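# Place white bench rod across salt-spray chamber rails

## Task

Pick up the white rod resting on the bench and set it across the salt-spray cabinet's chamber, at right angles to it and next to the two rods already there, with each end seated in a notch of the rails; keep the fog collector upright, and release the rod at the end.

## Robot and tools

Robot: two six-joint arms, left_arm and right_arm, each ending in a two-finger parallel gripper with a wrist camera (cam_left_wrist, cam_right_wrist, both 504x504). The arm names are labels only; they do not mean left or right in any picture.

Scene frame: origin on the table top midway between the arms, +z up, +x out over the table, left_arm on the +y side. The left_arm root sits at (+0.031, +0.334, 0) m, the right_arm root at (+0.026, -0.366, 0) m, both yawed only slightly. Every reported gripper pose uses this frame: end_effector_position in metres and end_effector_quat_wxyz. That position is the point between the finger pads, roughly 1 cm short of the fingertips. The gripper's fingers extend along its own +z and close along its own y. Reported hand positions are approximate and drift more when an arm reaches far.

Tool execute_actions takes "actions", a list holding zero or one item, and an optional boolean "pictures".
- Empty list: no motion, returns the current state with camera images.
- Move: {"rows": [...], "steps": n}, n from 4 to 15 (default 15), each step 1/30 s. Every row is one flat list of 14 numbers covering both arms: left_arm's waist, shoulder, elbow, wrist pitch, wrist yaw, wrist roll, opening, then right_arm's same seven. Always send all 14 even if one arm stays put (repeat its current values). Joint values are absolute target angles in radians, in the same form the Joint positions line prints them; they are not offsets. Rows are played one per step, and the final row holds for any leftover steps, so several rows make a trajectory.
- Wait: {"steps": n} with n up to 300 and no rows; nothing new is commanded.
Images arrive only with an empty list or with "pictures": true.

Joint ranges per arm (rad): waist -2.618 to 3.054, shoulder 0.000 to 3.142, elbow 0.000 to 3.142, wrist pitch -1.571 to 1.571, wrist yaw -1.571 to 1.571, wrist roll -2.094 to 2.094. A target more than 0.036 past a range end, and beyond the joint's last reported angle, gets the whole call refused and nothing is sent. The true stops may sit up to 0.036 either side of these numbers; a target past the true stop is clipped there, and the result may then print "joint sent to its limit" (possibly about an earlier action). No such line does not prove more travel exists.

Opening is a number from -1 (closed) to +1 (fully open, pads 0.094 m apart). Between the extremes the fingers go to where grip_measured would read your value. To hold something, command about 0.03 below the grip_measured shown while touching it for a firm grasp, or closer to it for a softer one. Each gripper's reading has its own fixed error of up to about 1 mm. Very thin parts (under about 2 mm) are gripped with less force, and the first contact can spike.

Speed: each step, a joint's target is held within a set lead of its measured angle (waist 0.202, shoulder 0.258, elbow 0.238, wrist pitch 0.573, wrist yaw and roll 0.522 rad), and if the targets would shift the gripper more than 70 mm from where it is, all are pulled back. Large moves therefore take several calls or steps.

Timing: the simulation runs on while you think and write; longer replies mean more elapsed time. A move's result is captured 4 steps before it ends, and those last steps finish during your reply. Arms keep heading to the last row sent until all have nearly stopped or a step is HELD; after that only a fresh action moves or pushes them further. Fingers still in motion keep going.

Result lines: the state line gives each arm's gripper pose. Joint positions and Joint velocities give, per arm, the six joints (rad, rad/s) then the pad gap (m, m/s). grip_measured is the measured opening on the command scale. "joint command not followed" means a clearance check altered or blocked some joint targets; the rest of the row still ran. HELD marks steps on which part or all of your row was not sent. MOTOR HOT appears from 75 °C; at 90 °C the arm halts for 10 s, and at 100 °C it goes limp and drops. Both are reported as OVER-TEMPERATURE FAULT. Holding loads heats motors, so do not carry the rod longer than needed.

zoom_image: {"camera": name, "region": [x0, y0, x1, y1]} in pixels of that camera's latest image, top-left origin, at most 504 by 504; gives a sharper crop. Camera calibration (pinhole plus radial, K, T_world_to_cam) is given in the scene frame and is slightly inexact.

read_manual returns only licence text; it does not move anything. finished_scene(scene = current scene number) ends and grades the scene irreversibly; the rod must stay placed and released. Replying without a tool call also ends things.

Avoid: letting the arms collide or press on each other, dropping or knocking anything off the table, toppling the fog collector, slamming or shoving hard. Expect occasional brief tugs on a held part or pushes on loose objects. Smooth, economical motion is preferred.

Each tool is called after "Request:" as name(argument=value, ...) on one line, values as JSON.

## Session

Request:
execute_actions(actions=[])

Scene clock: 0.00 s of 4800.00 s.
left_arm: end_effector_position=(+0.3993, +0.3703, +0.1428) grip_measured=+1.000 end_effector_quat_wxyz=(+0.611, -0.039, +0.715, -0.337) | right_arm: end_effector_position=(+0.4657, -0.0613, +0.3068) grip_measured=+1.000 end_effector_quat_wxyz=(-0.619, +0.697, -0.354, +0.079)
Joint positions: left_arm=[ 0.63   1.724  0.346  1.334  0.945 -0.523  0.094] | right_arm=[ 0.444  1.717  1.416  0.042 -0.52  -1.358  0.094]
Joint velocities: left_arm=[-0.017 -0.017  0.012 -0.037  0.066 -0.037  0.   ] | right_arm=[-0.007 -0.012 -0.007 -0.037  0.007 -0.007  0.   ]
Motor temperatures (°C, as the motors report them): left_arm=[21 19 20 20 18 17] | right_arm=[21 21 21 17 20 19]

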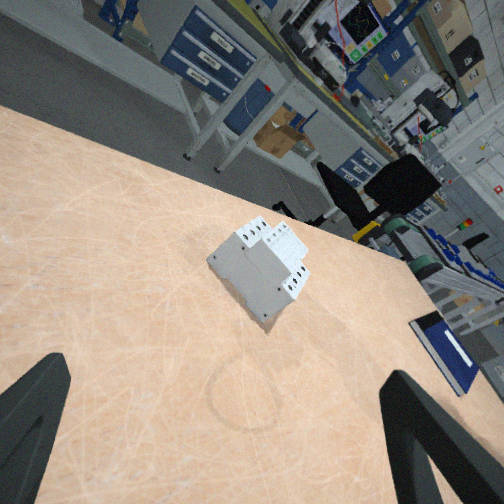

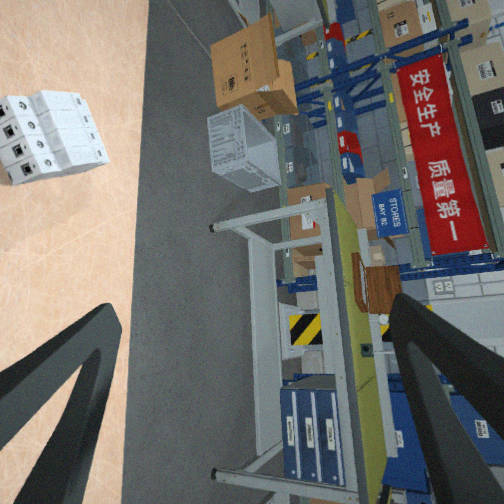

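Request:
execute_actions(actions=[{"rows":[[-0.3,1.2,1.3,-1.2,0,0,1,0.3,1.2,1.3,-1.2,0,0,1]]}])

Request:
execute_actions(actions=[{"steps":90}], pictures=true)

Scene clock: 0.67 s of 4800.00 s.
left_arm: end_effector_position=(+0.4510, +0.2376, +0.3854) grip_measured=+1.000 end_effector_quat_wxyz=(+0.703, +0.086, +0.692, -0.139) | right_arm: end_effector_position=(+0.3966, -0.2242, +0.3062) grip_measured=+1.000 end_effector_quat_wxyz=(+0.475, -0.461, +0.748, -0.044)
Joint positions: left_arm=[-0.032  1.228  1.032  0.224  0.153 -0.075  0.094] | right_arm=[ 0.312  1.291  1.33  -0.62  -0.128 -0.729  0.094]
Joint velocities: left_arm=[-2.083 -0.281  2.454 -2.864 -0.974  0.418  0.   ] | right_arm=[ 0.002 -1.17  -0.002 -1.912  0.491  1.883  0.   ]
Motor temperatures (°C, as the motors report them): left_arm=[21 19 20 20 18 17] | right_arm=[21 21 21 17 20 19]
Steps of this call (steps 1 to 9: nothing new was sent; steps 10 to 20: the first 11 steps of this action). Readings (joint positions):
10: left_arm=[0.607 1.697 0.363 1.259 0.884 -0.462] | right_arm=[0.440 1.704 1.411 0.014 -0.484 -1.320]
11: left_arm=[0.557 1.649 0.404 1.135 0.795 -0.391] | right_arm=[0.430 1.676 1.393 -0.042 -0.436 -1.269]
13: left_arm=[0.436 1.533 0.518 0.921 0.621 -0.276] | right_arm=[0.391 1.604 1.359 -0.165 -0.347 -1.161]
17: left_arm=[0.188 1.304 0.781 0.528 0.299 -0.136] | right_arm=[0.323 1.427 1.331 -0.428 -0.198 -0.922]
20: the state above

Scene clock: 3.67 s of 4800.00 s.
left_arm: end_effector_position=(+0.2812, +0.2145, +0.2297) grip_measured=+1.000 end_effector_quat_wxyz=(+0.234, +0.209, +0.947, -0.060) | right_arm: end_effector_position=(+0.2928, -0.2797, +0.2365) grip_measured=+1.000 end_effector_quat_wxyz=(+0.250, -0.152, +0.955, +0.041)
Joint positions: left_arm=[-0.309  1.195  1.298 -1.186  0.012 -0.011  0.094] | right_arm=[ 0.312  1.194  1.315 -1.18  -0.007 -0.008  0.094]
Joint velocities: left_arm=[-0.017 -0.002  0.007  0.051 -0.066 -0.066  0.   ] | right_arm=[-0.007 -0.012 -0.007 -0.11   0.007 -0.007  0.   ]
Motor temperatures (°C, as the motors report them): left_arm=[21 19 20 20 18 17] | right_arm=[21 21 21 18 20 19]
Kept back: nothing.
Steps of this call (steps 1 to 4: the last 4 steps of your previous action; steps 5 to 45: the robot went on to your last target; steps 46 to 90: nothing new was sent). Readings (joint positions):
1: left_arm=[-0.107 1.222 1.118 0.125 0.123 -0.062] | right_arm=[0.312 1.255 1.330 -0.683 -0.112 -0.663]
2: left_arm=[-0.181 1.221 1.194 0.032 0.101 -0.052] | right_arm=[0.312 1.227 1.330 -0.747 -0.097 -0.591]
4: left_arm=[-0.286 1.207 1.283 -0.130 0.089 -0.036] | right_arm=[0.312 1.197 1.330 -0.877 -0.069 -0.420]
8: left_arm=[-0.309 1.186 1.298 -0.408 0.064 -0.024] | right_arm=[0.312 1.194 1.319 -1.063 -0.030 -0.176]
90: the state above
All arms were judged still, so your last target was given up. Only a new action makes them travel on or press farther. Fingers that are still opening or closing keep moving.
camera_calibration (this result's frames):
cam_left_wrist: T_world_to_cam=[[-0.314467, -0.943621, 0.103394, 0.256819], [-0.926469, 0.328816, 0.183128, 0.1857], [-0.206801, -0.0382039, -0.977637, 0.384932], [0, 0, 0, 1]] pos_world=[0.33241, 0.195985, 0.315763]
cam_right_wrist: T_world_to_cam=[[0.283259, -0.958413, -0.0347565, -0.340903], [-0.945875, -0.285171, 0.154915, 0.18751], [-0.158384, -0.0110058, -0.987316, 0.385525], [0, 0, 0, 1]] pos_world=[0.334986, -0.269011, 0.339739]

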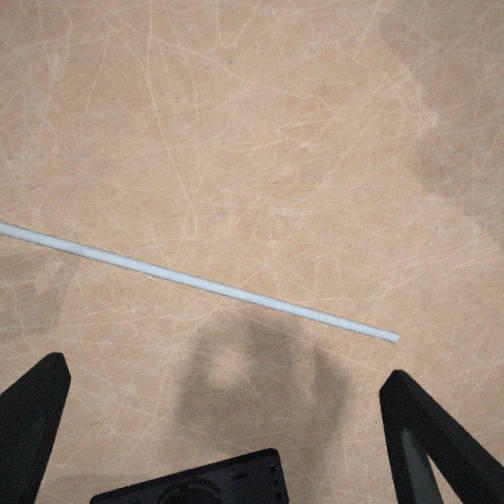

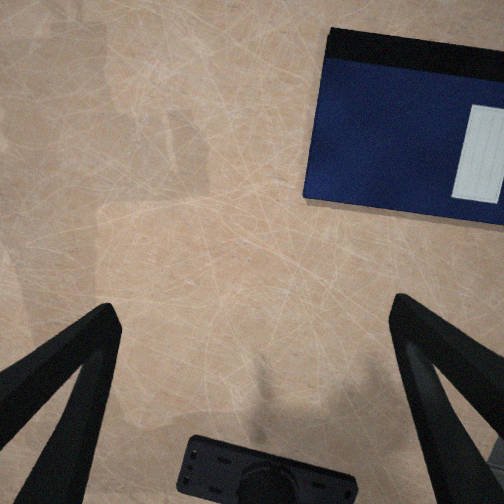

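Request:
execute_actions(actions=[{"rows":[[0.5,1.2,1.3,-0.8,0,0,1,-0.5,1.2,1.3,-0.5,0,0,1]]}])

Request:
execute_actions(actions=[{"steps":40}], pictures=true)

Scene clock: 4.20 s of 4800.00 s.
left_arm: end_effector_position=(+0.3636, +0.4277, +0.2805) grip_measured=+1.000 end_effector_quat_wxyz=(+0.400, -0.128, +0.906, +0.050) | right_arm: end_effector_position=(+0.3930, -0.4702, +0.3381) grip_measured=+1.000 end_effector_quat_wxyz=(+0.516, +0.114, +0.846, -0.070)
Joint positions: left_arm=[ 0.41   1.198  1.296 -0.839  0.008 -0.007  0.094] | right_arm=[-0.279  1.197  1.31  -0.588 -0.013 -0.007  0.094]
Joint velocities: left_arm=[ 1.844 -0.022 -0.007  0.256 -0.256 -0.022  0.   ] | right_arm=[-2.059 -0.002  0.007  0.799  0.051 -0.007  0.   ]
Motor temperatures (°C, as the motors report them): left_arm=[21 20 21 20 18 17] | right_arm=[21 21 21 18 20 19]
Steps of this call (steps 1 to 5: nothing new was sent; steps 6 to 16: the first 11 steps of this action). Readings (joint positions):
6: left_arm=[-0.285 1.195 1.297 -1.162 0.024 -0.009] | right_arm=[0.294 1.194 1.312 -1.149 -0.016 -0.008]
7: left_arm=[-0.232 1.195 1.296 -1.112 0.028 -0.008] | right_arm=[0.254 1.195 1.310 -1.085 -0.019 -0.008]
9: left_arm=[-0.101 1.197 1.296 -1.005 0.025 -0.008] | right_arm=[0.162 1.197 1.310 -0.943 -0.018 -0.008]
13: left_arm=[0.193 1.198 1.296 -0.877 0.016 -0.007] | right_arm=[-0.066 1.197 1.310 -0.701 -0.018 -0.008]
16: the state above

Scene clock: 5.53 s of 4800.00 s.
left_arm: end_effector_position=(+0.3548, +0.4626, +0.2837) grip_measured=+1.000 end_effector_quat_wxyz=(+0.403, -0.173, +0.895, +0.078) | right_arm: end_effector_position=(+0.3673, -0.5569, +0.3586) grip_measured=+1.000 end_effector_quat_wxyz=(+0.540, +0.208, +0.802, -0.145)
Joint positions: left_arm=[ 0.504  1.198  1.296 -0.822 -0.009 -0.007  0.094] | right_arm=[-0.504  1.197  1.31  -0.497  0.007 -0.005  0.094]
Joint velocities: left_arm=[-0.002 -0.002 -0.017 -0.022 -0.066  0.037  0.   ] | right_arm=[ 0.002 -0.027 -0.002 -0.037  0.022 -0.051  0.   ]
Motor temperatures (°C, as the motors report them): left_arm=[21 20 21 20 18 17] | right_arm=[21 21 21 18 20 19]
Kept back: nothing.
Steps of this call (steps 1 to 4: the last 4 steps of your previous action; steps 5 to 30: the robot went on to your last target; steps 31 to 40: nothing new was sent). Readings (joint positions):
1: left_arm=[0.461 1.198 1.296 -0.833 -0.000 -0.007] | right_arm=[-0.352 1.197 1.310 -0.565 -0.011 -0.007]
2: left_arm=[0.491 1.198 1.296 -0.829 -0.008 -0.007] | right_arm=[-0.418 1.197 1.310 -0.547 -0.006 -0.007]
4: left_arm=[0.504 1.198 1.296 -0.825 -0.011 -0.007] | right_arm=[-0.493 1.197 1.310 -0.525 0.010 -0.005]
8: left_arm=[0.504 1.198 1.296 -0.823 -0.009 -0.007] | right_arm=[-0.504 1.197 1.310 -0.507 0.010 -0.005]
40: the state above
All arms were judged still, so your last target was given up. Only a new action makes them travel on or press farther. Fingers that are still opening or closing keep moving.
camera_calibration (this result's frames):
cam_left_wrist: T_world_to_cam=[[0.441281, -0.888981, 0.122408, 0.209665], [-0.872406, -0.456946, -0.173519, 0.607911], [0.210189, -0.0302187, -0.977194, 0.310559], [0, 0, 0, 1]] pos_world=[0.372548, 0.473555, 0.383296]
cam_right_wrist: T_world_to_cam=[[-0.492448, -0.869571, -0.0366163, -0.288398], [-0.746324, 0.443548, -0.496252, 0.726075], [0.447767, -0.217051, -0.867406, 0.134403], [0, 0, 0, 1]] pos_world=[0.339684, -0.54366, 0.466338]

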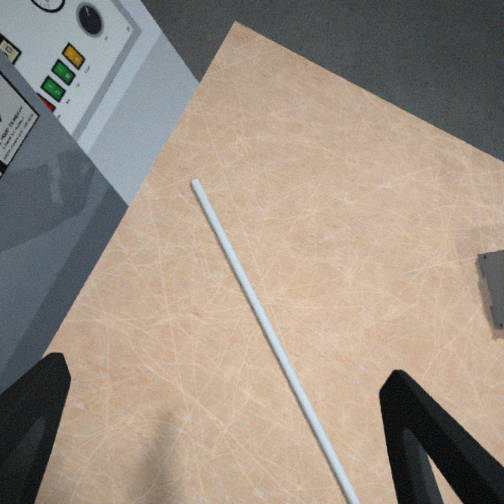

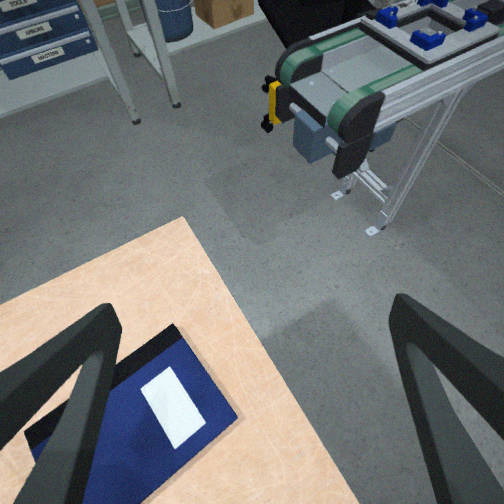

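Request:
execute_actions(actions=[{"rows":[[1.5,1.2,1.7,-1.0,0,0,1,-0.5,1.2,1.3,-0.5,0,0,1]]}])

Request:
execute_actions(actions=[{"steps":40}], pictures=true)

Scene clock: 6.03 s of 4800.00 s.
left_arm: end_effector_position=(+0.2105, +0.6243, +0.4154) grip_measured=+1.000 end_effector_quat_wxyz=(+0.457, -0.417, +0.745, +0.250) | right_arm: end_effector_position=(+0.3673, -0.5569, +0.3586) grip_measured=+1.000 end_effector_quat_wxyz=(+0.540, +0.208, +0.802, -0.145)
Joint positions: left_arm=[ 1.152  1.213  1.676 -0.938  0.006 -0.005  0.094] | right_arm=[-0.504  1.197  1.31  -0.497  0.006 -0.005  0.094]
Joint velocities: left_arm=[ 2.117 -0.1    0.1   -0.051 -0.139  0.007  0.   ] | right_arm=[-0.012  0.012 -0.007 -0.051  0.037 -0.007  0.   ]
Motor temperatures (°C, as the motors report them): left_arm=[21 20 21 20 18 17] | right_arm=[21 21 21 18 20 19]
Steps of this call (steps 1 to 4: nothing new was sent; steps 5 to 15: the first 11 steps of this action). Readings (joint positions):
5: left_arm=[0.526 1.203 1.319 -0.852 0.005 -0.006] | right_arm=[-0.504 1.197 1.310 -0.497 0.007 -0.005]
6: left_arm=[0.574 1.215 1.362 -0.893 0.012 -0.006] | right_arm=[-0.504 1.197 1.310 -0.497 0.007 -0.005]
8: left_arm=[0.686 1.224 1.453 -0.921 0.010 -0.006] | right_arm=[-0.504 1.197 1.310 -0.497 0.006 -0.005]
12: left_arm=[0.926 1.224 1.629 -0.938 0.011 -0.005] | right_arm=[-0.504 1.197 1.310 -0.497 0.006 -0.005]
15: the state above

Scene clock: 7.37 s of 4800.00 s.
left_arm: end_effector_position=(+0.0968, +0.6623, +0.4062) grip_measured=+1.000 end_effector_quat_wxyz=(-0.387, +0.549, -0.668, -0.319) | right_arm: end_effector_position=(+0.3673, -0.5569, +0.3586) grip_measured=+1.000 end_effector_quat_wxyz=(+0.540, +0.208, +0.802, -0.145)
Joint positions: left_arm=[ 1.499  1.211  1.678 -0.986 -0.012 -0.005  0.094] | right_arm=[-0.504  1.197  1.31  -0.497  0.006 -0.005  0.094]
Joint velocities: left_arm=[-0.007  0.002 -0.007  0.007 -0.081  0.022  0.   ] | right_arm=[-0.007 -0.022 -0.007 -0.051 -0.066 -0.007  0.   ]
Motor temperatures (°C, as the motors report them): left_arm=[21 20 21 21 18 17] | right_arm=[21 21 22 18 20 19]
Kept back: nothing.
Steps of this call (steps 1 to 4: the last 4 steps of your previous action; steps 5 to 30: the robot went on to your last target; steps 31 to 40: nothing new was sent). Readings (joint positions):
1: left_arm=[1.227 1.211 1.678 -0.941 0.005 -0.005] | right_arm=[-0.504 1.197 1.310 -0.497 0.006 -0.005]
2: left_arm=[1.302 1.211 1.678 -0.946 0.005 -0.005] | right_arm=[-0.504 1.197 1.310 -0.497 0.006 -0.005]
4: left_arm=[1.438 1.211 1.678 -0.960 -0.003 -0.005] | right_arm=[-0.504 1.197 1.310 -0.497 0.006 -0.005]
8: left_arm=[1.499 1.211 1.678 -0.976 -0.013 -0.005] | right_arm=[-0.504 1.197 1.310 -0.497 0.006 -0.005]
40: the state above
All arms were judged still, so your last target was given up. Only a new action makes them travel on or press farther. Fingers that are still opening or closing keep moving.
camera_calibration (this result's frames):
cam_left_wrist: T_world_to_cam=[[0.981007, -0.139497, 0.134781, -0.067558], [-0.080971, -0.925912, -0.368959, 0.808742], [0.176264, 0.351038, -0.919621, 0.217959], [0, 0, 0, 1]] pos_world=[0.0933412, 0.662888, 0.507938]
cam_right_wrist: T_world_to_cam=[[-0.492138, -0.869741, -0.0367591, -0.288487], [-0.746446, 0.443346, -0.496248, 0.726005], [0.447904, -0.216784, -0.867402, 0.134497], [0, 0, 0, 1]] pos_world=[0.339706, -0.543624, 0.466337]

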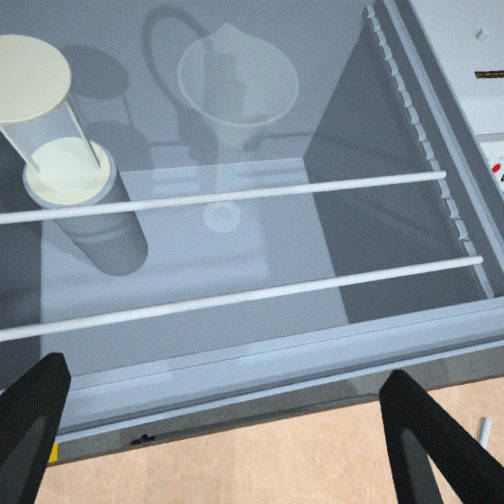

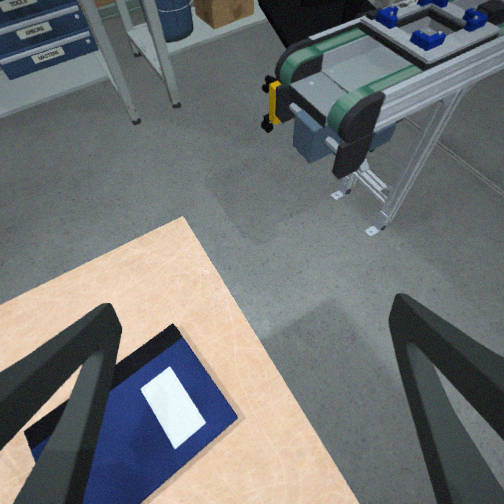

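Request:
execute_actions(actions=[{"rows":[[2.2,1.2,1.7,-1.0,0,0,1,-0.5,1.2,1.3,-0.5,0,0,1]]}])

Request:
execute_actions(actions=[{"steps":30}], pictures=true)

Scene clock: 7.87 s of 4800.00 s.
left_arm: end_effector_position=(-0.1261, +0.6293, +0.4061) grip_measured=+1.000 end_effector_quat_wxyz=(-0.257, +0.742, -0.445, -0.431) | right_arm: end_effector_position=(+0.3673, -0.5569, +0.3586) grip_measured=+1.000 end_effector_quat_wxyz=(+0.540, +0.208, +0.802, -0.145)
Joint positions: left_arm=[ 2.187  1.211  1.678 -0.986 -0.01  -0.003  0.094] | right_arm=[-0.504  1.197  1.31  -0.497  0.006 -0.005  0.094]
Joint velocities: left_arm=[ 0.525 -0.022 -0.012 -0.007 -0.183  0.037  0.   ] | right_arm=[ 0.012  0.017 -0.007 -0.022  0.037 -0.037  0.   ]
Motor temperatures (°C, as the motors report them): left_arm=[21 20 21 21 18 17] | right_arm=[21 21 22 19 20 19]
Steps of this call (steps 1 to 4: nothing new was sent; steps 5 to 15: the first 11 steps of this action). Readings (joint positions):
5: left_arm=[1.529 1.211 1.678 -0.986 0.008 -0.003] | right_arm=[-0.504 1.197 1.310 -0.497 0.006 -0.005]
6: left_arm=[1.594 1.211 1.678 -0.986 0.015 -0.003] | right_arm=[-0.504 1.197 1.310 -0.497 0.006 -0.005]
8: left_arm=[1.744 1.211 1.678 -0.986 0.012 -0.003] | right_arm=[-0.504 1.197 1.310 -0.497 0.006 -0.005]
12: left_arm=[2.044 1.211 1.678 -0.986 0.007 -0.003] | right_arm=[-0.504 1.197 1.310 -0.497 0.006 -0.005]
15: the state above

Scene clock: 8.87 s of 4800.00 s.
left_arm: end_effector_position=(-0.1296, +0.6275, +0.4061) grip_measured=+1.000 end_effector_quat_wxyz=(-0.254, +0.744, -0.440, -0.433) | right_arm: end_effector_position=(+0.3673, -0.5569, +0.3586) grip_measured=+1.000 end_effector_quat_wxyz=(+0.540, +0.208, +0.802, -0.145)
Joint positions: left_arm=[ 2.198  1.211  1.678 -0.986 -0.011 -0.003  0.094] | right_arm=[-0.504  1.197  1.31  -0.497  0.006 -0.005  0.094]
Joint velocities: left_arm=[-0.012  0.007 -0.012  0.022  0.037  0.022  0.   ] | right_arm=[-0.002 -0.012 -0.017 -0.007  0.051 -0.066  0.   ]
Motor temperatures (°C, as the motors report them): left_arm=[21 20 21 21 18 17] | right_arm=[21 21 22 19 20 19]
Kept back: nothing.
Steps of this call (steps 1 to 4: the last 4 steps of your previous action; steps 5 to 30: the robot went on to your last target). Readings (joint positions):
1: left_arm=[2.197 1.211 1.678 -0.986 -0.011 -0.003] | right_arm=[-0.504 1.197 1.310 -0.497 0.006 -0.005]
2: left_arm=[2.198 1.211 1.678 -0.986 -0.011 -0.003] | right_arm=[-0.504 1.197 1.310 -0.497 0.006 -0.005]
4: left_arm=[2.198 1.211 1.678 -0.986 -0.011 -0.003] | right_arm=[-0.504 1.197 1.310 -0.497 0.006 -0.005]
8: left_arm=[2.198 1.211 1.678 -0.986 -0.011 -0.003] | right_arm=[-0.504 1.197 1.310 -0.497 0.006 -0.005]
30: the state above
All arms were judged still, so your last target was given up. Only a new action makes them travel on or press farther. Fingers that are still opening or closing keep moving.
camera_calibration (this result's frames):
cam_left_wrist: T_world_to_cam=[[0.841836, 0.523001, 0.133352, -0.283502], [0.531973, -0.762258, -0.368738, 0.734737], [-0.0912014, 0.381357, -0.919918, 0.216464], [0, 0, 0, 1]] pos_world=[-0.132457, 0.625781, 0.50786]
cam_right_wrist: T_world_to_cam=[[-0.492138, -0.869741, -0.0367591, -0.288487], [-0.746446, 0.443346, -0.496248, 0.726005], [0.447904, -0.216784, -0.867402, 0.134497], [0, 0, 0, 1]] pos_world=[0.339706, -0.543624, 0.466337]

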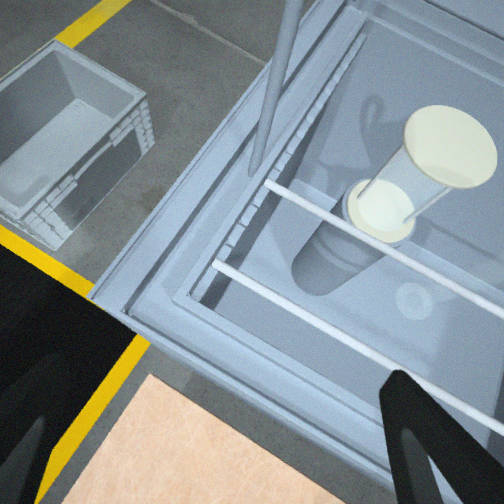

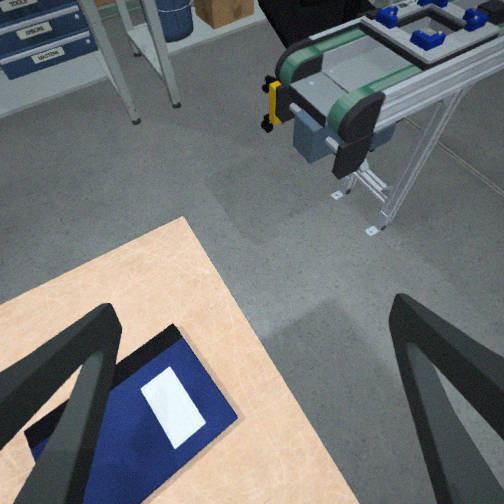

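Request:
execute_actions(actions=[{"rows":[[0.06,1.4,1.5,-1.245,0,-1,0.2,-0.5,1.2,1.3,-0.5,0,0,1]]}])

Request:
execute_actions(actions=[{"steps":25}])

Request:
execute_actions(actions=[{"rows":[[0.06,1.68,1.08,-0.97,0,-1,0.2,-0.5,1.2,1.3,-0.5,0,0,1]]}])

Request:
execute_actions(actions=[{"steps":25}], pictures=true)

Scene clock: 9.73 s of 4800.00 s.
left_arm: end_effector_position=(+0.0223, +0.6727, +0.2471) grip_measured=+0.203 end_effector_quat_wxyz=(-0.226, +0.879, -0.403, -0.117) | right_arm: end_effector_position=(+0.3673, -0.5569, +0.3586) grip_measured=+1.000 end_effector_quat_wxyz=(+0.540, +0.208, +0.802, -0.145)
Joint positions: left_arm=[ 1.72   1.413  1.512 -1.155 -0.016 -0.69   0.057] | right_arm=[-0.504  1.197  1.31  -0.497  0.006 -0.005  0.094]
Joint velocities: left_arm=[-2.01   0.486 -0.364 -0.505  0.066 -2.073  0.001] | right_arm=[-0.002 -0.002 -0.007 -0.081 -0.007 -0.022  0.   ]
Motor temperatures (°C, as the motors report them): left_arm=[21 20 21 21 18 17] | right_arm=[21 21 22 19 20 19]
Steps of this call (steps 1 to 15: nothing new was sent; steps 16 to 26: the first 11 steps of this action). Readings (joint positions):
16: left_arm=[2.185 1.216 1.673 -0.991 -0.016 -0.037] | right_arm=[-0.504 1.197 1.310 -0.497 0.006 -0.005]
17: left_arm=[2.157 1.221 1.665 -1.001 -0.018 -0.082] | right_arm=[-0.504 1.197 1.310 -0.497 0.006 -0.005]
19: left_arm=[2.090 1.250 1.636 -1.030 -0.017 -0.176] | right_arm=[-0.504 1.197 1.310 -0.497 0.006 -0.005]
23: left_arm=[1.915 1.347 1.562 -1.099 -0.017 -0.435] | right_arm=[-0.504 1.197 1.310 -0.497 0.006 -0.005]
26: the state above

Scene clock: 10.57 s of 4800.00 s.
left_arm: end_effector_position=(+0.3555, +0.3032, +0.2279) grip_measured=+0.203 end_effector_quat_wxyz=(+0.173, -0.424, +0.881, -0.115) | right_arm: end_effector_position=(+0.3673, -0.5569, +0.3586) grip_measured=+1.000 end_effector_quat_wxyz=(+0.540, +0.208, +0.802, -0.145)
Joint positions: left_arm=[ 0.047  1.434  1.495 -1.214  0.021 -0.989  0.057] | right_arm=[-0.504  1.197  1.31  -0.497  0.006 -0.005  0.094]
Joint velocities: left_arm=[ 0.007 -0.007  0.002 -0.037 -0.066 -0.051  0.   ] | right_arm=[-0.002 -0.022  0.007 -0.051 -0.007 -0.007  0.   ]
Motor temperatures (°C, as the motors report them): left_arm=[21 20 21 21 18 17] | right_arm=[21 21 22 19 20 19]
Kept back: nothing.
Steps of this call (steps 1 to 4: the last 4 steps of your previous action; steps 5 to 25: the robot went on to your last target). Readings (joint positions):
1: left_arm=[1.648 1.427 1.502 -1.170 -0.013 -0.751] | right_arm=[-0.504 1.197 1.310 -0.497 0.006 -0.005]
2: left_arm=[1.574 1.435 1.497 -1.182 -0.011 -0.800] | right_arm=[-0.504 1.197 1.310 -0.497 0.006 -0.005]
4: left_arm=[1.426 1.437 1.495 -1.196 -0.006 -0.870] | right_arm=[-0.504 1.197 1.310 -0.497 0.006 -0.005]
8: left_arm=[1.126 1.434 1.495 -1.202 -0.001 -0.942] | right_arm=[-0.504 1.197 1.310 -0.497 0.006 -0.005]
25: the state above

Scene clock: 10.93 s of 4800.00 s.
left_arm: end_effector_position=(+0.3043, +0.3088, +0.0393) grip_measured=+0.203 end_effector_quat_wxyz=(-0.032, -0.438, +0.898, +0.007) | right_arm: end_effector_position=(+0.3673, -0.5569, +0.3586) grip_measured=+1.000 end_effector_quat_wxyz=(+0.540, +0.208, +0.802, -0.145)
Joint positions: left_arm=[ 0.051  1.704  1.086 -1.014  0.02  -0.99   0.057] | right_arm=[-0.504  1.197  1.31  -0.497  0.006 -0.005  0.094]
Joint velocities: left_arm=[ 0.032  0.457 -0.72  -0.022  0.051 -0.051  0.   ] | right_arm=[ 0.017 -0.002  0.017  0.066  0.007 -0.022  0.   ]
Motor temperatures (°C, as the motors report them): left_arm=[21 20 21 21 18 17] | right_arm=[21 21 22 19 20 19]
Steps of this call (steps 1 to 11: the first 11 steps of this action). Readings (joint positions):
1: left_arm=[0.049 1.440 1.483 -1.201 0.021 -0.989] | right_arm=[-0.504 1.197 1.310 -0.497 0.006 -0.005]
2: left_arm=[0.049 1.450 1.462 -1.175 0.021 -0.989] | right_arm=[-0.504 1.197 1.310 -0.497 0.006 -0.005]
4: left_arm=[0.049 1.502 1.402 -1.126 0.021 -0.989] | right_arm=[-0.504 1.197 1.310 -0.497 0.006 -0.005]
8: left_arm=[0.049 1.630 1.212 -1.032 0.020 -0.989] | right_arm=[-0.504 1.197 1.310 -0.497 0.006 -0.005]
11: the state above

Scene clock: 11.77 s of 4800.00 s.
left_arm: end_effector_position=(+0.3031, +0.3099, +0.0333) grip_measured=+0.203 end_effector_quat_wxyz=(-0.030, -0.439, +0.898, +0.007) | right_arm: end_effector_position=(+0.3673, -0.5569, +0.3586) grip_measured=+1.000 end_effector_quat_wxyz=(+0.540, +0.208, +0.802, -0.145)
Joint positions: left_arm=[ 0.053  1.706  1.063 -0.986  0.018 -0.99   0.057] | right_arm=[-0.504  1.197  1.31  -0.497  0.006 -0.005  0.094]
Joint velocities: left_arm=[-0.017  0.002 -0.022 -0.007  0.095  0.007  0.   ] | right_arm=[ 0.002 -0.017 -0.002 -0.022 -0.051 -0.037  0.   ]
Motor temperatures (°C, as the motors report them): left_arm=[21 20 21 21 18 17] | right_arm=[21 21 22 19 20 19]
Kept back: nothing.
Steps of this call (steps 1 to 4: the last 4 steps of your previous action; steps 5 to 25: the robot went on to your last target). Readings (joint positions):
1: left_arm=[0.051 1.715 1.069 -1.014 0.020 -0.990] | right_arm=[-0.504 1.197 1.310 -0.497 0.006 -0.005]
2: left_arm=[0.052 1.717 1.063 -1.014 0.020 -0.990] | right_arm=[-0.504 1.197 1.310 -0.497 0.006 -0.005]
4: left_arm=[0.053 1.711 1.063 -1.005 0.019 -0.990] | right_arm=[-0.504 1.197 1.310 -0.497 0.006 -0.005]
8: left_arm=[0.053 1.706 1.063 -0.993 0.018 -0.990] | right_arm=[-0.504 1.197 1.310 -0.497 0.006 -0.005]
25: the state above
camera_calibration (this result's frames):
cam_left_wrist: T_world_to_cam=[[0.869139, -0.494026, -0.0231392, -0.119769], [-0.361962, -0.667288, 0.650931, 0.332574], [-0.337017, -0.557374, -0.758784, 0.394103], [0, 0, 0, 1]] pos_world=[0.357294, 0.382416, 0.079785]
cam_right_wrist: T_world_to_cam=[[-0.492138, -0.869741, -0.0367591, -0.288487], [-0.746446, 0.443346, -0.496248, 0.726005], [0.447904, -0.216784, -0.867402, 0.134497], [0, 0, 0, 1]] pos_world=[0.339706, -0.543624, 0.466337]

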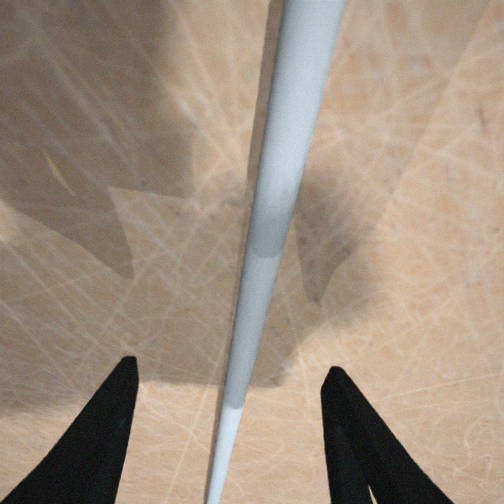

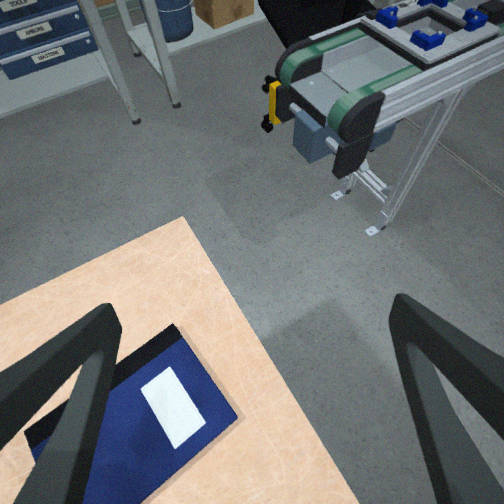

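Request:
execute_actions(actions=[{"rows":[[0.305,1.8,1.3,-1.05,0,-0.755,0.2,-0.5,1.2,1.3,-0.5,0,0,1]]}])

Request:
execute_actions(actions=[{"rows":[[0.305,1.93,1.295,-0.9,0,-0.755,0.2,-0.5,1.2,1.3,-0.5,0,0,1]]}])

Request:
execute_actions(actions=[{"steps":15}], pictures=true)

Scene clock: 12.40 s of 4800.00 s.
left_arm: end_effector_position=(+0.3544, +0.3944, +0.0584) grip_measured=+0.203 end_effector_quat_wxyz=(+0.013, -0.467, +0.884, -0.006) | right_arm: end_effector_position=(+0.3673, -0.5569, +0.3586) grip_measured=+1.000 end_effector_quat_wxyz=(+0.540, +0.208, +0.802, -0.145)
Joint positions: left_arm=[ 0.317  1.797  1.279 -1.025  0.003 -0.788  0.057] | right_arm=[-0.504  1.197  1.31  -0.497  0.006 -0.005  0.094]
Joint velocities: left_arm=[-0.12  -0.012  0.022 -0.066 -0.037  0.154 -0.   ] | right_arm=[ 0.002  0.012 -0.007 -0.022  0.007 -0.051  0.   ]
Motor temperatures (°C, as the motors report them): left_arm=[21 20 22 21 18 17] | right_arm=[21 21 22 20 20 19]
Steps of this call (steps 1 to 8: the robot went on to your last target; steps 9 to 19: the first 11 steps of this action). Readings (joint positions):
9: left_arm=[0.070 1.717 1.086 -1.009 0.026 -0.963] | right_arm=[-0.504 1.197 1.310 -0.497 0.006 -0.005]
10: left_arm=[0.110 1.742 1.132 -1.034 0.031 -0.929] | right_arm=[-0.504 1.197 1.310 -0.497 0.006 -0.005]
12: left_arm=[0.218 1.784 1.222 -1.030 0.029 -0.873] | right_arm=[-0.504 1.197 1.310 -0.497 0.006 -0.005]
16: left_arm=[0.326 1.797 1.279 -1.016 0.004 -0.810] | right_arm=[-0.504 1.197 1.310 -0.497 0.006 -0.005]
19: the state above

Scene clock: 12.90 s of 4800.00 s.
left_arm: end_effector_position=(+0.3686, +0.3944, +0.0139) grip_measured=+0.203 end_effector_quat_wxyz=(-0.007, -0.454, +0.891, +0.000) | right_arm: end_effector_position=(+0.3673, -0.5569, +0.3586) grip_measured=+1.000 end_effector_quat_wxyz=(+0.540, +0.208, +0.802, -0.145)
Joint positions: left_arm=[ 0.31   1.941  1.282 -0.925  0.004 -0.766  0.057] | right_arm=[-0.504  1.197  1.31  -0.497  0.006 -0.005  0.094]
Joint velocities: left_arm=[ 0.007  0.002 -0.007  0.066  0.007  0.007  0.   ] | right_arm=[ 0.017  0.017 -0.002 -0.007 -0.037 -0.051  0.   ]
Motor temperatures (°C, as the motors report them): left_arm=[21 20 22 21 18 17] | right_arm=[21 21 22 20 20 19]
Steps of this call (steps 1 to 4: the last 4 steps of your previous action; steps 5 to 15: the first 11 steps of this action). Readings (joint positions):
5: left_arm=[0.311 1.808 1.279 -1.023 0.003 -0.773] | right_arm=[-0.504 1.197 1.310 -0.497 0.006 -0.005]
6: left_arm=[0.311 1.829 1.282 -1.004 0.003 -0.772] | right_arm=[-0.504 1.197 1.310 -0.497 0.006 -0.005]
8: left_arm=[0.311 1.888 1.282 -0.964 0.003 -0.769] | right_arm=[-0.504 1.197 1.310 -0.497 0.006 -0.005]
12: left_arm=[0.311 1.941 1.282 -0.935 0.004 -0.766] | right_arm=[-0.504 1.197 1.310 -0.497 0.006 -0.005]
15: the state above

Scene clock: 13.40 s of 4800.00 s.
left_arm: end_effector_position=(+0.3704, +0.3948, +0.0138) grip_measured=+0.203 end_effector_quat_wxyz=(-0.003, -0.453, +0.891, -0.001) | right_arm: end_effector_position=(+0.3673, -0.5569, +0.3586) grip_measured=+1.000 end_effector_quat_wxyz=(+0.540, +0.208, +0.802, -0.145)
Joint positions: left_arm=[ 0.31   1.941  1.282 -0.918  0.004 -0.765  0.057] | right_arm=[-0.504  1.197  1.31  -0.497  0.006 -0.005  0.094]
Joint velocities: left_arm=[ 0.002  0.007 -0.022  0.022  0.066  0.022  0.001] | right_arm=[-0.007 -0.002 -0.007 -0.051 -0.022 -0.007  0.   ]
Motor temperatures (°C, as the motors report them): left_arm=[21 21 22 21 18 17] | right_arm=[21 21 22 20 20 19]
Kept back: nothing.
Steps of this call (steps 1 to 4: the last 4 steps of your previous action; steps 5 to 15: the robot went on to your last target). Readings (joint positions):
1: left_arm=[0.310 1.941 1.282 -0.924 0.004 -0.765] | right_arm=[-0.504 1.197 1.310 -0.497 0.006 -0.005]
2: left_arm=[0.310 1.941 1.282 -0.922 0.004 -0.765] | right_arm=[-0.504 1.197 1.310 -0.497 0.006 -0.005]
4: left_arm=[0.310 1.941 1.282 -0.920 0.004 -0.765] | right_arm=[-0.504 1.197 1.310 -0.497 0.006 -0.005]
8: left_arm=[0.310 1.941 1.282 -0.919 0.004 -0.765] | right_arm=[-0.504 1.197 1.310 -0.497 0.006 -0.005]
15: the state above
All arms were judged still, so your last target was given up. Only a new action makes them travel on or press farther. Fingers that are still opening or closing keep moving.
camera_calibration (this result's frames):
cam_left_wrist: T_world_to_cam=[[0.884219, -0.466616, 0.0206478, -0.153847], [-0.375956, -0.684798, 0.624267, 0.438732], [-0.277154, -0.559752, -0.780938, 0.428422], [0, 0, 0, 1]] pos_world=[0.419717, 0.468465, 0.0638621]
cam_right_wrist: T_world_to_cam=[[-0.492138, -0.869741, -0.0367591, -0.288487], [-0.746446, 0.443346, -0.496248, 0.726005], [0.447904, -0.216784, -0.867402, 0.134497], [0, 0, 0, 1]] pos_world=[0.339706, -0.543624, 0.466337]

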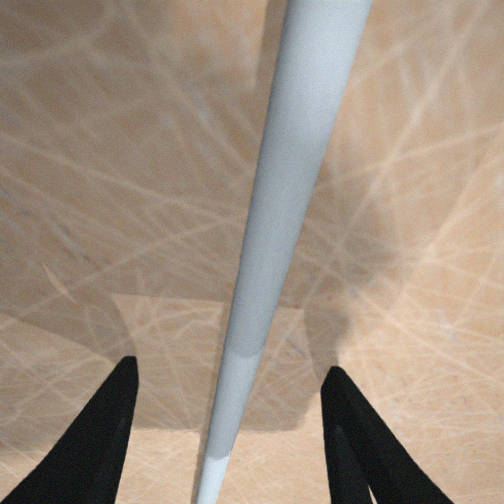

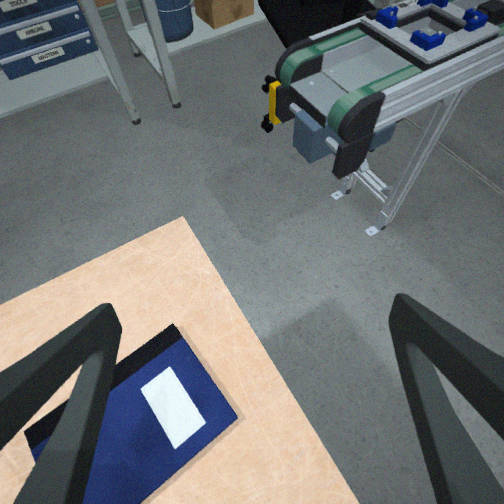

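Request:
execute_actions(actions=[{"rows":[[0.305,1.93,1.295,-0.9,0,-0.755,-0.9,-0.5,1.2,1.3,-0.5,0,0,1]]}])

Request:
execute_actions(actions=[{"rows":[[0.305,1.65,1.35,-1.2,0,-0.9,-0.9,-0.5,1.2,1.3,-0.5,0,0,1]]}])

Request:
execute_actions(actions=[{"rows":[[0.4,1.55,1.45,-1.3,0,-1.571,-0.9,-0.5,1.2,1.3,-0.5,0,0,1]]}])

Request:
execute_actions(actions=[{"rows":[[0.7,1.4,1.7,-1.2,0,-1.571,-0.9,-0.5,1.2,1.3,-0.5,0,0,1]]}])

Request:
execute_actions(actions=[{"rows":[[1.25,1.4,1.7,-1.2,0,-1.571,-0.9,-0.5,1.2,1.3,-0.5,0,0,1]]}])

Request:
execute_actions(actions=[{"rows":[[1.745,1.4,1.7,-1.2,0,-1.571,-0.9,-0.5,1.2,1.3,-0.5,0,0,1]]}])

Request:
execute_actions(actions=[{"rows":[[1.745,1.83,2.02,-1.15,0,-1.571,-0.9,-0.5,1.2,1.3,-0.5,0,0,1]]}])

Request:
execute_actions(actions=[{"steps":20}], pictures=true)

Scene clock: 14.03 s of 4800.00 s.
left_arm: end_effector_position=(+0.3704, +0.3948, +0.0138) grip_measured=-0.818 end_effector_quat_wxyz=(-0.003, -0.453, +0.892, -0.001) | right_arm: end_effector_position=(+0.3673, -0.5569, +0.3586) grip_measured=+1.000 end_effector_quat_wxyz=(+0.540, +0.208, +0.802, -0.145)
Joint positions: left_arm=[ 0.31   1.941  1.282 -0.918  0.004 -0.764  0.009] | right_arm=[-0.504  1.197  1.31  -0.497  0.006 -0.005  0.094]
Joint velocities: left_arm=[-0.007 -0.007  0.017 -0.037  0.037 -0.081 -0.   ] | right_arm=[ 0.002 -0.007  0.002 -0.022  0.037  0.007  0.   ]
Motor temperatures (°C, as the motors report them): left_arm=[21 21 22 21 18 17] | right_arm=[21 21 22 20 20 19]
Steps of this call (steps 1 to 8: nothing new was sent; steps 9 to 19: the first 11 steps of this action). Readings (joint positions):
9: left_arm=[0.310 1.941 1.282 -0.918 0.004 -0.765] | right_arm=[-0.504 1.197 1.310 -0.497 0.006 -0.005]
10: left_arm=[0.310 1.941 1.282 -0.918 0.004 -0.765] | right_arm=[-0.504 1.197 1.310 -0.497 0.006 -0.005]
12: left_arm=[0.310 1.941 1.282 -0.918 0.004 -0.765] | right_arm=[-0.504 1.197 1.310 -0.497 0.006 -0.005]
16: left_arm=[0.310 1.941 1.282 -0.918 0.004 -0.764] | right_arm=[-0.504 1.197 1.310 -0.497 0.006 -0.005]
19: the state above

Scene clock: 14.53 s of 4800.00 s.
left_arm: end_effector_position=(+0.3479, +0.3908, +0.1209) grip_measured=-0.818 end_effector_quat_wxyz=(+0.061, -0.500, +0.863, -0.024) | right_arm: end_effector_position=(+0.3673, -0.5569, +0.3586) grip_measured=+1.000 end_effector_quat_wxyz=(+0.540, +0.208, +0.802, -0.145)
Joint positions: left_arm=[ 0.31   1.636  1.338 -1.141  0.004 -0.875  0.009] | right_arm=[-0.504  1.197  1.31  -0.497  0.006 -0.005  0.094]
Joint velocities: left_arm=[ 0.017 -0.007 -0.012 -0.183  0.007 -0.095  0.001] | right_arm=[-0.017 -0.017 -0.007 -0.066 -0.007  0.037  0.   ]
Motor temperatures (°C, as the motors report them): left_arm=[21 21 22 21 18 17] | right_arm=[21 21 22 20 20 19]
Steps of this call (steps 1 to 4: the last 4 steps of your previous action; steps 5 to 15: the first 11 steps of this action). Readings (joint positions):
5: left_arm=[0.310 1.929 1.282 -0.928 0.004 -0.773] | right_arm=[-0.504 1.197 1.310 -0.497 0.006 -0.005]
6: left_arm=[0.310 1.905 1.282 -0.961 0.004 -0.789] | right_arm=[-0.504 1.197 1.310 -0.497 0.006 -0.005]
8: left_arm=[0.310 1.821 1.282 -1.018 0.004 -0.815] | right_arm=[-0.504 1.197 1.310 -0.497 0.006 -0.005]
12: left_arm=[0.310 1.662 1.323 -1.117 0.004 -0.859] | right_arm=[-0.504 1.197 1.310 -0.497 0.006 -0.005]
15: the state above

Scene clock: 15.03 s of 4800.00 s.
left_arm: end_effector_position=(+0.3290, +0.4177, +0.1639) grip_measured=-0.818 end_effector_quat_wxyz=(-0.069, +0.770, -0.633, +0.048) | right_arm: end_effector_position=(+0.3673, -0.5569, +0.3586) grip_measured=+1.000 end_effector_quat_wxyz=(+0.540, +0.208, +0.802, -0.145)
Joint positions: left_arm=[ 0.404  1.56   1.424 -1.268 -0.001 -1.496  0.009] | right_arm=[-0.504  1.197  1.31  -0.497  0.006 -0.005  0.094]
Joint velocities: left_arm=[-0.007 -0.012  0.012 -0.125  0.007 -0.476 -0.   ] | right_arm=[-0.017  0.002  0.007 -0.037 -0.022 -0.022  0.   ]
Motor temperatures (°C, as the motors report them): left_arm=[21 21 22 21 18 17] | right_arm=[21 21 22 20 20 19]
Steps of this call (steps 1 to 4: the last 4 steps of your previous action; steps 5 to 15: the first 11 steps of this action). Readings (joint positions):
5: left_arm=[0.318 1.644 1.346 -1.180 0.007 -0.955] | right_arm=[-0.504 1.197 1.310 -0.497 0.006 -0.005]
6: left_arm=[0.335 1.638 1.361 -1.206 0.008 -1.047] | right_arm=[-0.504 1.197 1.310 -0.497 0.006 -0.005]
8: left_arm=[0.380 1.610 1.391 -1.233 0.008 -1.235] | right_arm=[-0.504 1.197 1.310 -0.497 0.006 -0.005]
12: left_arm=[0.404 1.562 1.423 -1.255 -0.001 -1.431] | right_arm=[-0.504 1.197 1.310 -0.497 0.006 -0.005]
15: the state above

Scene clock: 15.53 s of 4800.00 s.
left_arm: end_effector_position=(+0.3206, +0.5211, +0.2927) grip_measured=-0.817 end_effector_quat_wxyz=(-0.261, +0.835, -0.464, +0.139) | right_arm: end_effector_position=(+0.3673, -0.5569, +0.3586) grip_measured=+1.000 end_effector_quat_wxyz=(+0.540, +0.208, +0.802, -0.145)
Joint positions: left_arm=[ 0.703  1.422  1.668 -1.216 -0.003 -1.557  0.009] | right_arm=[-0.504  1.197  1.31  -0.497  0.006 -0.005  0.094]
Joint velocities: left_arm=[ 0.066 -0.452  0.286  0.095 -0.095 -0.007  0.001] | right_arm=[-0.012 -0.012 -0.002 -0.037 -0.037 -0.066  0.   ]
Motor temperatures (°C, as the motors report them): left_arm=[21 21 22 21 18 17] | right_arm=[21 21 22 20 20 19]
Steps of this call (steps 1 to 4: the last 4 steps of your previous action; steps 5 to 15: the first 11 steps of this action). Readings (joint positions):
5: left_arm=[0.415 1.557 1.433 -1.279 0.007 -1.537] | right_arm=[-0.504 1.197 1.310 -0.497 0.006 -0.005]
6: left_arm=[0.440 1.554 1.452 -1.279 0.012 -1.537] | right_arm=[-0.504 1.197 1.310 -0.497 0.006 -0.005]
8: left_arm=[0.511 1.537 1.506 -1.270 0.012 -1.539] | right_arm=[-0.504 1.197 1.310 -0.497 0.006 -0.005]
12: left_arm=[0.657 1.475 1.615 -1.240 0.011 -1.549] | right_arm=[-0.504 1.197 1.310 -0.497 0.006 -0.005]
15: the state above

Scene clock: 16.03 s of 4800.00 s.
left_arm: end_effector_position=(+0.1753, +0.6469, +0.3036) grip_measured=-0.817 end_effector_quat_wxyz=(-0.308, +0.926, -0.209, +0.060) | right_arm: end_effector_position=(+0.3673, -0.5569, +0.3586) grip_measured=+1.000 end_effector_quat_wxyz=(+0.540, +0.208, +0.802, -0.145)
Joint positions: left_arm=[ 1.262  1.406  1.681 -1.207 -0.018 -1.565  0.009] | right_arm=[-0.504  1.197  1.31  -0.497  0.006 -0.005  0.094]
Joint velocities: left_arm=[-0.012  0.002  0.002  0.051  0.037 -0.051 -0.   ] | right_arm=[ 0.012 -0.007  0.002  0.007  0.037  0.037  0.   ]
Motor temperatures (°C, as the motors report them): left_arm=[21 21 22 21 18 17] | right_arm=[21 21 22 20 20 19]
Steps of this call (steps 1 to 4: the last 4 steps of your previous action; steps 5 to 15: the first 11 steps of this action). Readings (joint positions):
5: left_arm=[0.730 1.398 1.681 -1.212 0.014 -1.559] | right_arm=[-0.504 1.197 1.310 -0.497 0.006 -0.005]
6: left_arm=[0.785 1.400 1.681 -1.212 0.026 -1.559] | right_arm=[-0.504 1.197 1.310 -0.497 0.006 -0.005]
8: left_arm=[0.929 1.402 1.681 -1.210 0.024 -1.561] | right_arm=[-0.504 1.197 1.310 -0.497 0.006 -0.005]
12: left_arm=[1.206 1.406 1.681 -1.207 0.001 -1.563] | right_arm=[-0.504 1.197 1.310 -0.497 0.006 -0.005]
15: the state above

Scene clock: 16.53 s of 4800.00 s.
left_arm: end_effector_position=(+0.0095, +0.6781, +0.3039) grip_measured=-0.817 end_effector_quat_wxyz=(-0.314, +0.949, +0.025, -0.018) | right_arm: end_effector_position=(+0.3673, -0.5569, +0.3586) grip_measured=+1.000 end_effector_quat_wxyz=(+0.540, +0.208, +0.802, -0.145)
Joint positions: left_arm=[ 1.756  1.406  1.681 -1.205 -0.019 -1.566  0.009] | right_arm=[-0.504  1.197  1.31  -0.497  0.006 -0.005  0.094]
Joint velocities: left_arm=[-0.081 -0.002  0.017  0.022 -0.007 -0.037  0.   ] | right_arm=[-0.012  0.012 -0.022 -0.007  0.007 -0.037  0.   ]
Motor temperatures (°C, as the motors report them): left_arm=[21 21 22 21 18 17] | right_arm=[21 21 22 20 20 19]
Steps of this call (steps 1 to 4: the last 4 steps of your previous action; steps 5 to 15: the first 11 steps of this action). Readings (joint positions):
5: left_arm=[1.283 1.406 1.681 -1.207 0.007 -1.565] | right_arm=[-0.504 1.197 1.310 -0.497 0.006 -0.005]
6: left_arm=[1.337 1.406 1.681 -1.207 0.020 -1.564] | right_arm=[-0.504 1.197 1.310 -0.497 0.006 -0.005]
8: left_arm=[1.482 1.406 1.681 -1.207 0.020 -1.564] | right_arm=[-0.504 1.197 1.310 -0.497 0.006 -0.005]
12: left_arm=[1.732 1.406 1.681 -1.205 -0.010 -1.566] | right_arm=[-0.504 1.197 1.310 -0.497 0.006 -0.005]
15: the state above

Scene clock: 17.03 s of 4800.00 s.
left_arm: end_effector_position=(+0.0062, +0.7982, +0.2406) grip_measured=-0.817 end_effector_quat_wxyz=(-0.261, +0.965, +0.023, -0.012) | right_arm: end_effector_position=(+0.3673, -0.5569, +0.3586) grip_measured=+1.000 end_effector_quat_wxyz=(+0.540, +0.208, +0.802, -0.145)
Joint positions: left_arm=[ 1.752  1.887  1.994 -1.148 -0.011 -1.567  0.009] | right_arm=[-0.504  1.197  1.31  -0.497  0.006 -0.005  0.094]
Joint velocities: left_arm=[ 0.007  0.3   -0.002 -0.081 -0.095 -0.051  0.001] | right_arm=[-0.012 -0.012 -0.002 -0.154  0.095 -0.037  0.   ]
Motor temperatures (°C, as the motors report them): left_arm=[21 21 22 21 18 17] | right_arm=[21 21 22 20 20 19]
Steps of this call (steps 1 to 4: the last 4 steps of your previous action; steps 5 to 15: the first 11 steps of this action). Readings (joint positions):
5: left_arm=[1.752 1.435 1.717 -1.231 -0.013 -1.567] | right_arm=[-0.504 1.197 1.310 -0.497 0.006 -0.005]
6: left_arm=[1.752 1.490 1.791 -1.249 -0.013 -1.567] | right_arm=[-0.504 1.197 1.310 -0.497 0.006 -0.005]
8: left_arm=[1.752 1.618 1.923 -1.215 -0.013 -1.566] | right_arm=[-0.504 1.197 1.310 -0.497 0.006 -0.005]
12: left_arm=[1.752 1.816 1.994 -1.144 -0.011 -1.567] | right_arm=[-0.504 1.197 1.310 -0.497 0.006 -0.005]
15: the state above

Scene clock: 17.70 s of 4800.00 s.
left_arm: end_effector_position=(+0.0066, +0.7936, +0.2545) grip_measured=-0.817 end_effector_quat_wxyz=(-0.275, +0.961, +0.022, -0.012) | right_arm: end_effector_position=(+0.3673, -0.5569, +0.3586) grip_measured=+1.000 end_effector_quat_wxyz=(+0.540, +0.208, +0.802, -0.145)
Joint positions: left_arm=[ 1.752  1.855  1.994 -1.15  -0.01  -1.567  0.009] | right_arm=[-0.504  1.197  1.31  -0.497  0.006 -0.005  0.094]
Joint velocities: left_arm=[ 0.007 -0.022  0.002 -0.022 -0.022 -0.066 -0.   ] | right_arm=[-0.007  0.002 -0.012  0.007 -0.007  0.007  0.   ]
Motor temperatures (°C, as the motors report them): left_arm=[21 21 22 21 18 17] | right_arm=[21 21 22 20 20 19]
Kept back: nothing.
Steps of this call (steps 1 to 4: the last 4 steps of your previous action; steps 5 to 20: the robot went on to your last target). Readings (joint positions):
1: left_arm=[1.752 1.893 1.994 -1.149 -0.011 -1.567] | right_arm=[-0.504 1.197 1.310 -0.497 0.006 -0.005]
2: left_arm=[1.752 1.892 1.994 -1.150 -0.011 -1.567] | right_arm=[-0.504 1.197 1.310 -0.497 0.006 -0.005]
4: left_arm=[1.752 1.880 1.994 -1.150 -0.011 -1.567] | right_arm=[-0.504 1.197 1.310 -0.497 0.006 -0.005]
8: left_arm=[1.752 1.858 1.994 -1.150 -0.011 -1.567] | right_arm=[-0.504 1.197 1.310 -0.497 0.006 -0.005]
20: the state above
camera_calibration (this result's frames):
cam_left_wrist: T_world_to_cam=[[-0.178899, 0.81893, 0.545297, -0.797746], [0.796188, -0.205098, 0.569227, 0.0503997], [0.577996, 0.535993, -0.61533, -0.178657], [0, 0, 0, 1]] pos_world=[-0.0795805, 0.759393, 0.296387]
cam_right_wrist: T_world_to_cam=[[-0.492138, -0.869741, -0.0367591, -0.288487], [-0.746446, 0.443346, -0.496248, 0.726005], [0.447904, -0.216784, -0.867402, 0.134497], [0, 0, 0, 1]] pos_world=[0.339706, -0.543624, 0.466337]

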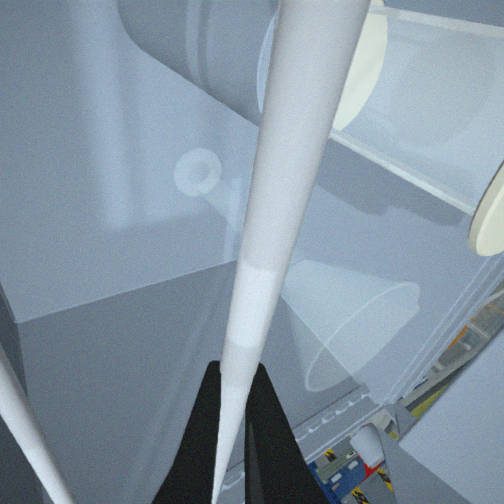

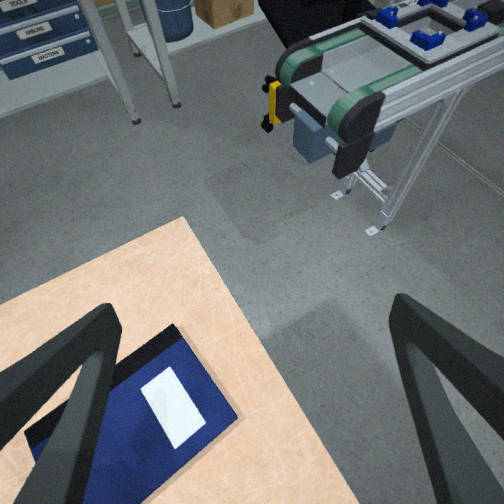

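Request:
execute_actions(actions=[{"rows":[[1.735,1.93,2.02,-1.21,0,-1.571,-0.9,-0.5,1.2,1.3,-0.5,0,0,1]]}])

Request:
execute_actions(actions=[{"steps":15}], pictures=true)

Scene clock: 18.23 s of 4800.00 s.
left_arm: end_effector_position=(+0.0109, +0.7960, +0.2102) grip_measured=-0.817 end_effector_quat_wxyz=(-0.212, +0.977, +0.019, -0.010) | right_arm: end_effector_position=(+0.3673, -0.5569, +0.3586) grip_measured=+1.000 end_effector_quat_wxyz=(+0.540, +0.208, +0.802, -0.145)
Joint positions: left_arm=[ 1.743  1.949  1.999 -1.192 -0.011 -1.569  0.009] | right_arm=[-0.504  1.197  1.31  -0.497  0.006 -0.005  0.094]
Joint velocities: left_arm=[ 0.012 -0.007 -0.012 -0.051  0.007 -0.022 -0.   ] | right_arm=[-0.007 -0.002  0.027 -0.022  0.037  0.081  0.   ]
Motor temperatures (°C, as the motors report them): left_arm=[21 22 22 21 18 17] | right_arm=[21 21 22 20 20 19]
Steps of this call (steps 1 to 5: the robot went on to your last target; steps 6 to 16: the first 11 steps of this action). Readings (joint positions):
6: left_arm=[1.752 1.862 1.996 -1.156 -0.010 -1.567] | right_arm=[-0.504 1.197 1.310 -0.497 0.006 -0.005]
7: left_arm=[1.750 1.870 1.999 -1.162 -0.010 -1.567] | right_arm=[-0.504 1.197 1.310 -0.497 0.006 -0.005]
9: left_arm=[1.746 1.895 1.999 -1.173 -0.010 -1.567] | right_arm=[-0.504 1.197 1.310 -0.497 0.006 -0.005]
13: left_arm=[1.743 1.943 1.999 -1.188 -0.011 -1.568] | right_arm=[-0.504 1.197 1.310 -0.497 0.006 -0.005]
16: the state above

Scene clock: 18.73 s of 4800.00 s.
left_arm: end_effector_position=(+0.0109, +0.7956, +0.2100) grip_measured=-0.817 end_effector_quat_wxyz=(-0.212, +0.977, +0.019, -0.010) | right_arm: end_effector_position=(+0.3673, -0.5569, +0.3586) grip_measured=+1.000 end_effector_quat_wxyz=(+0.540, +0.208, +0.802, -0.145)
Joint positions: left_arm=[ 1.743  1.949  1.999 -1.194 -0.011 -1.57   0.009] | right_arm=[-0.504  1.197  1.31  -0.497  0.006 -0.005  0.094]
Joint velocities: left_arm=[ 0.002  0.002 -0.007  0.007  0.007  0.066 -0.   ] | right_arm=[-0.002  0.007  0.022  0.037  0.022 -0.051  0.   ]
Motor temperatures (°C, as the motors report them): left_arm=[21 22 22 21 18 17] | right_arm=[21 21 22 21 20 19]
Kept back: nothing.
Steps of this call (steps 1 to 4: the last 4 steps of your previous action; steps 5 to 15: the robot went on to your last target). Readings (joint positions):
1: left_arm=[1.743 1.949 1.999 -1.193 -0.011 -1.569] | right_arm=[-0.504 1.197 1.310 -0.497 0.006 -0.005]
2: left_arm=[1.743 1.949 1.999 -1.193 -0.011 -1.569] | right_arm=[-0.504 1.197 1.310 -0.497 0.006 -0.005]
4: left_arm=[1.743 1.949 1.999 -1.194 -0.011 -1.570] | right_arm=[-0.504 1.197 1.310 -0.497 0.006 -0.005]
8: left_arm=[1.743 1.949 1.999 -1.194 -0.011 -1.570] | right_arm=[-0.504 1.197 1.310 -0.497 0.006 -0.005]
15: the state above
All arms were judged still, so your last target was given up. Only a new action makes them travel on or press farther. Fingers that are still opening or closing keep moving.
camera_calibration (this result's frames):
cam_left_wrist: T_world_to_cam=[[-0.176555, 0.884542, 0.431756, -0.802676], [0.791463, -0.133195, 0.596527, 0.00982421], [0.585161, 0.447039, -0.676567, -0.126], [0, 0, 0, 1]] pos_world=[-0.0757618, 0.767637, 0.255452]
cam_right_wrist: T_world_to_cam=[[-0.492138, -0.869741, -0.0367591, -0.288487], [-0.746446, 0.443346, -0.496248, 0.726005], [0.447904, -0.216784, -0.867402, 0.134497], [0, 0, 0, 1]] pos_world=[0.339706, -0.543624, 0.466337]

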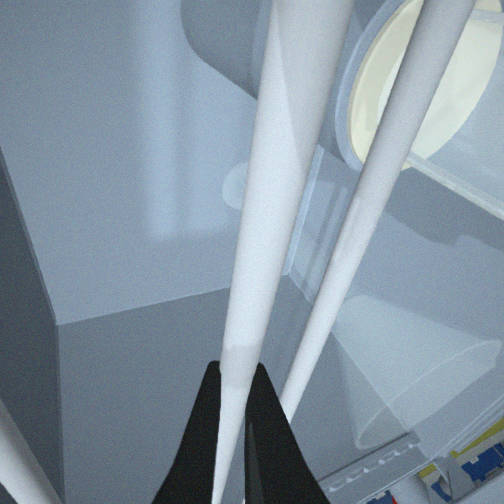

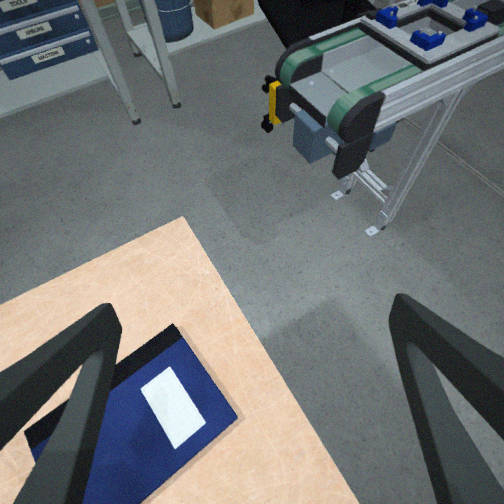

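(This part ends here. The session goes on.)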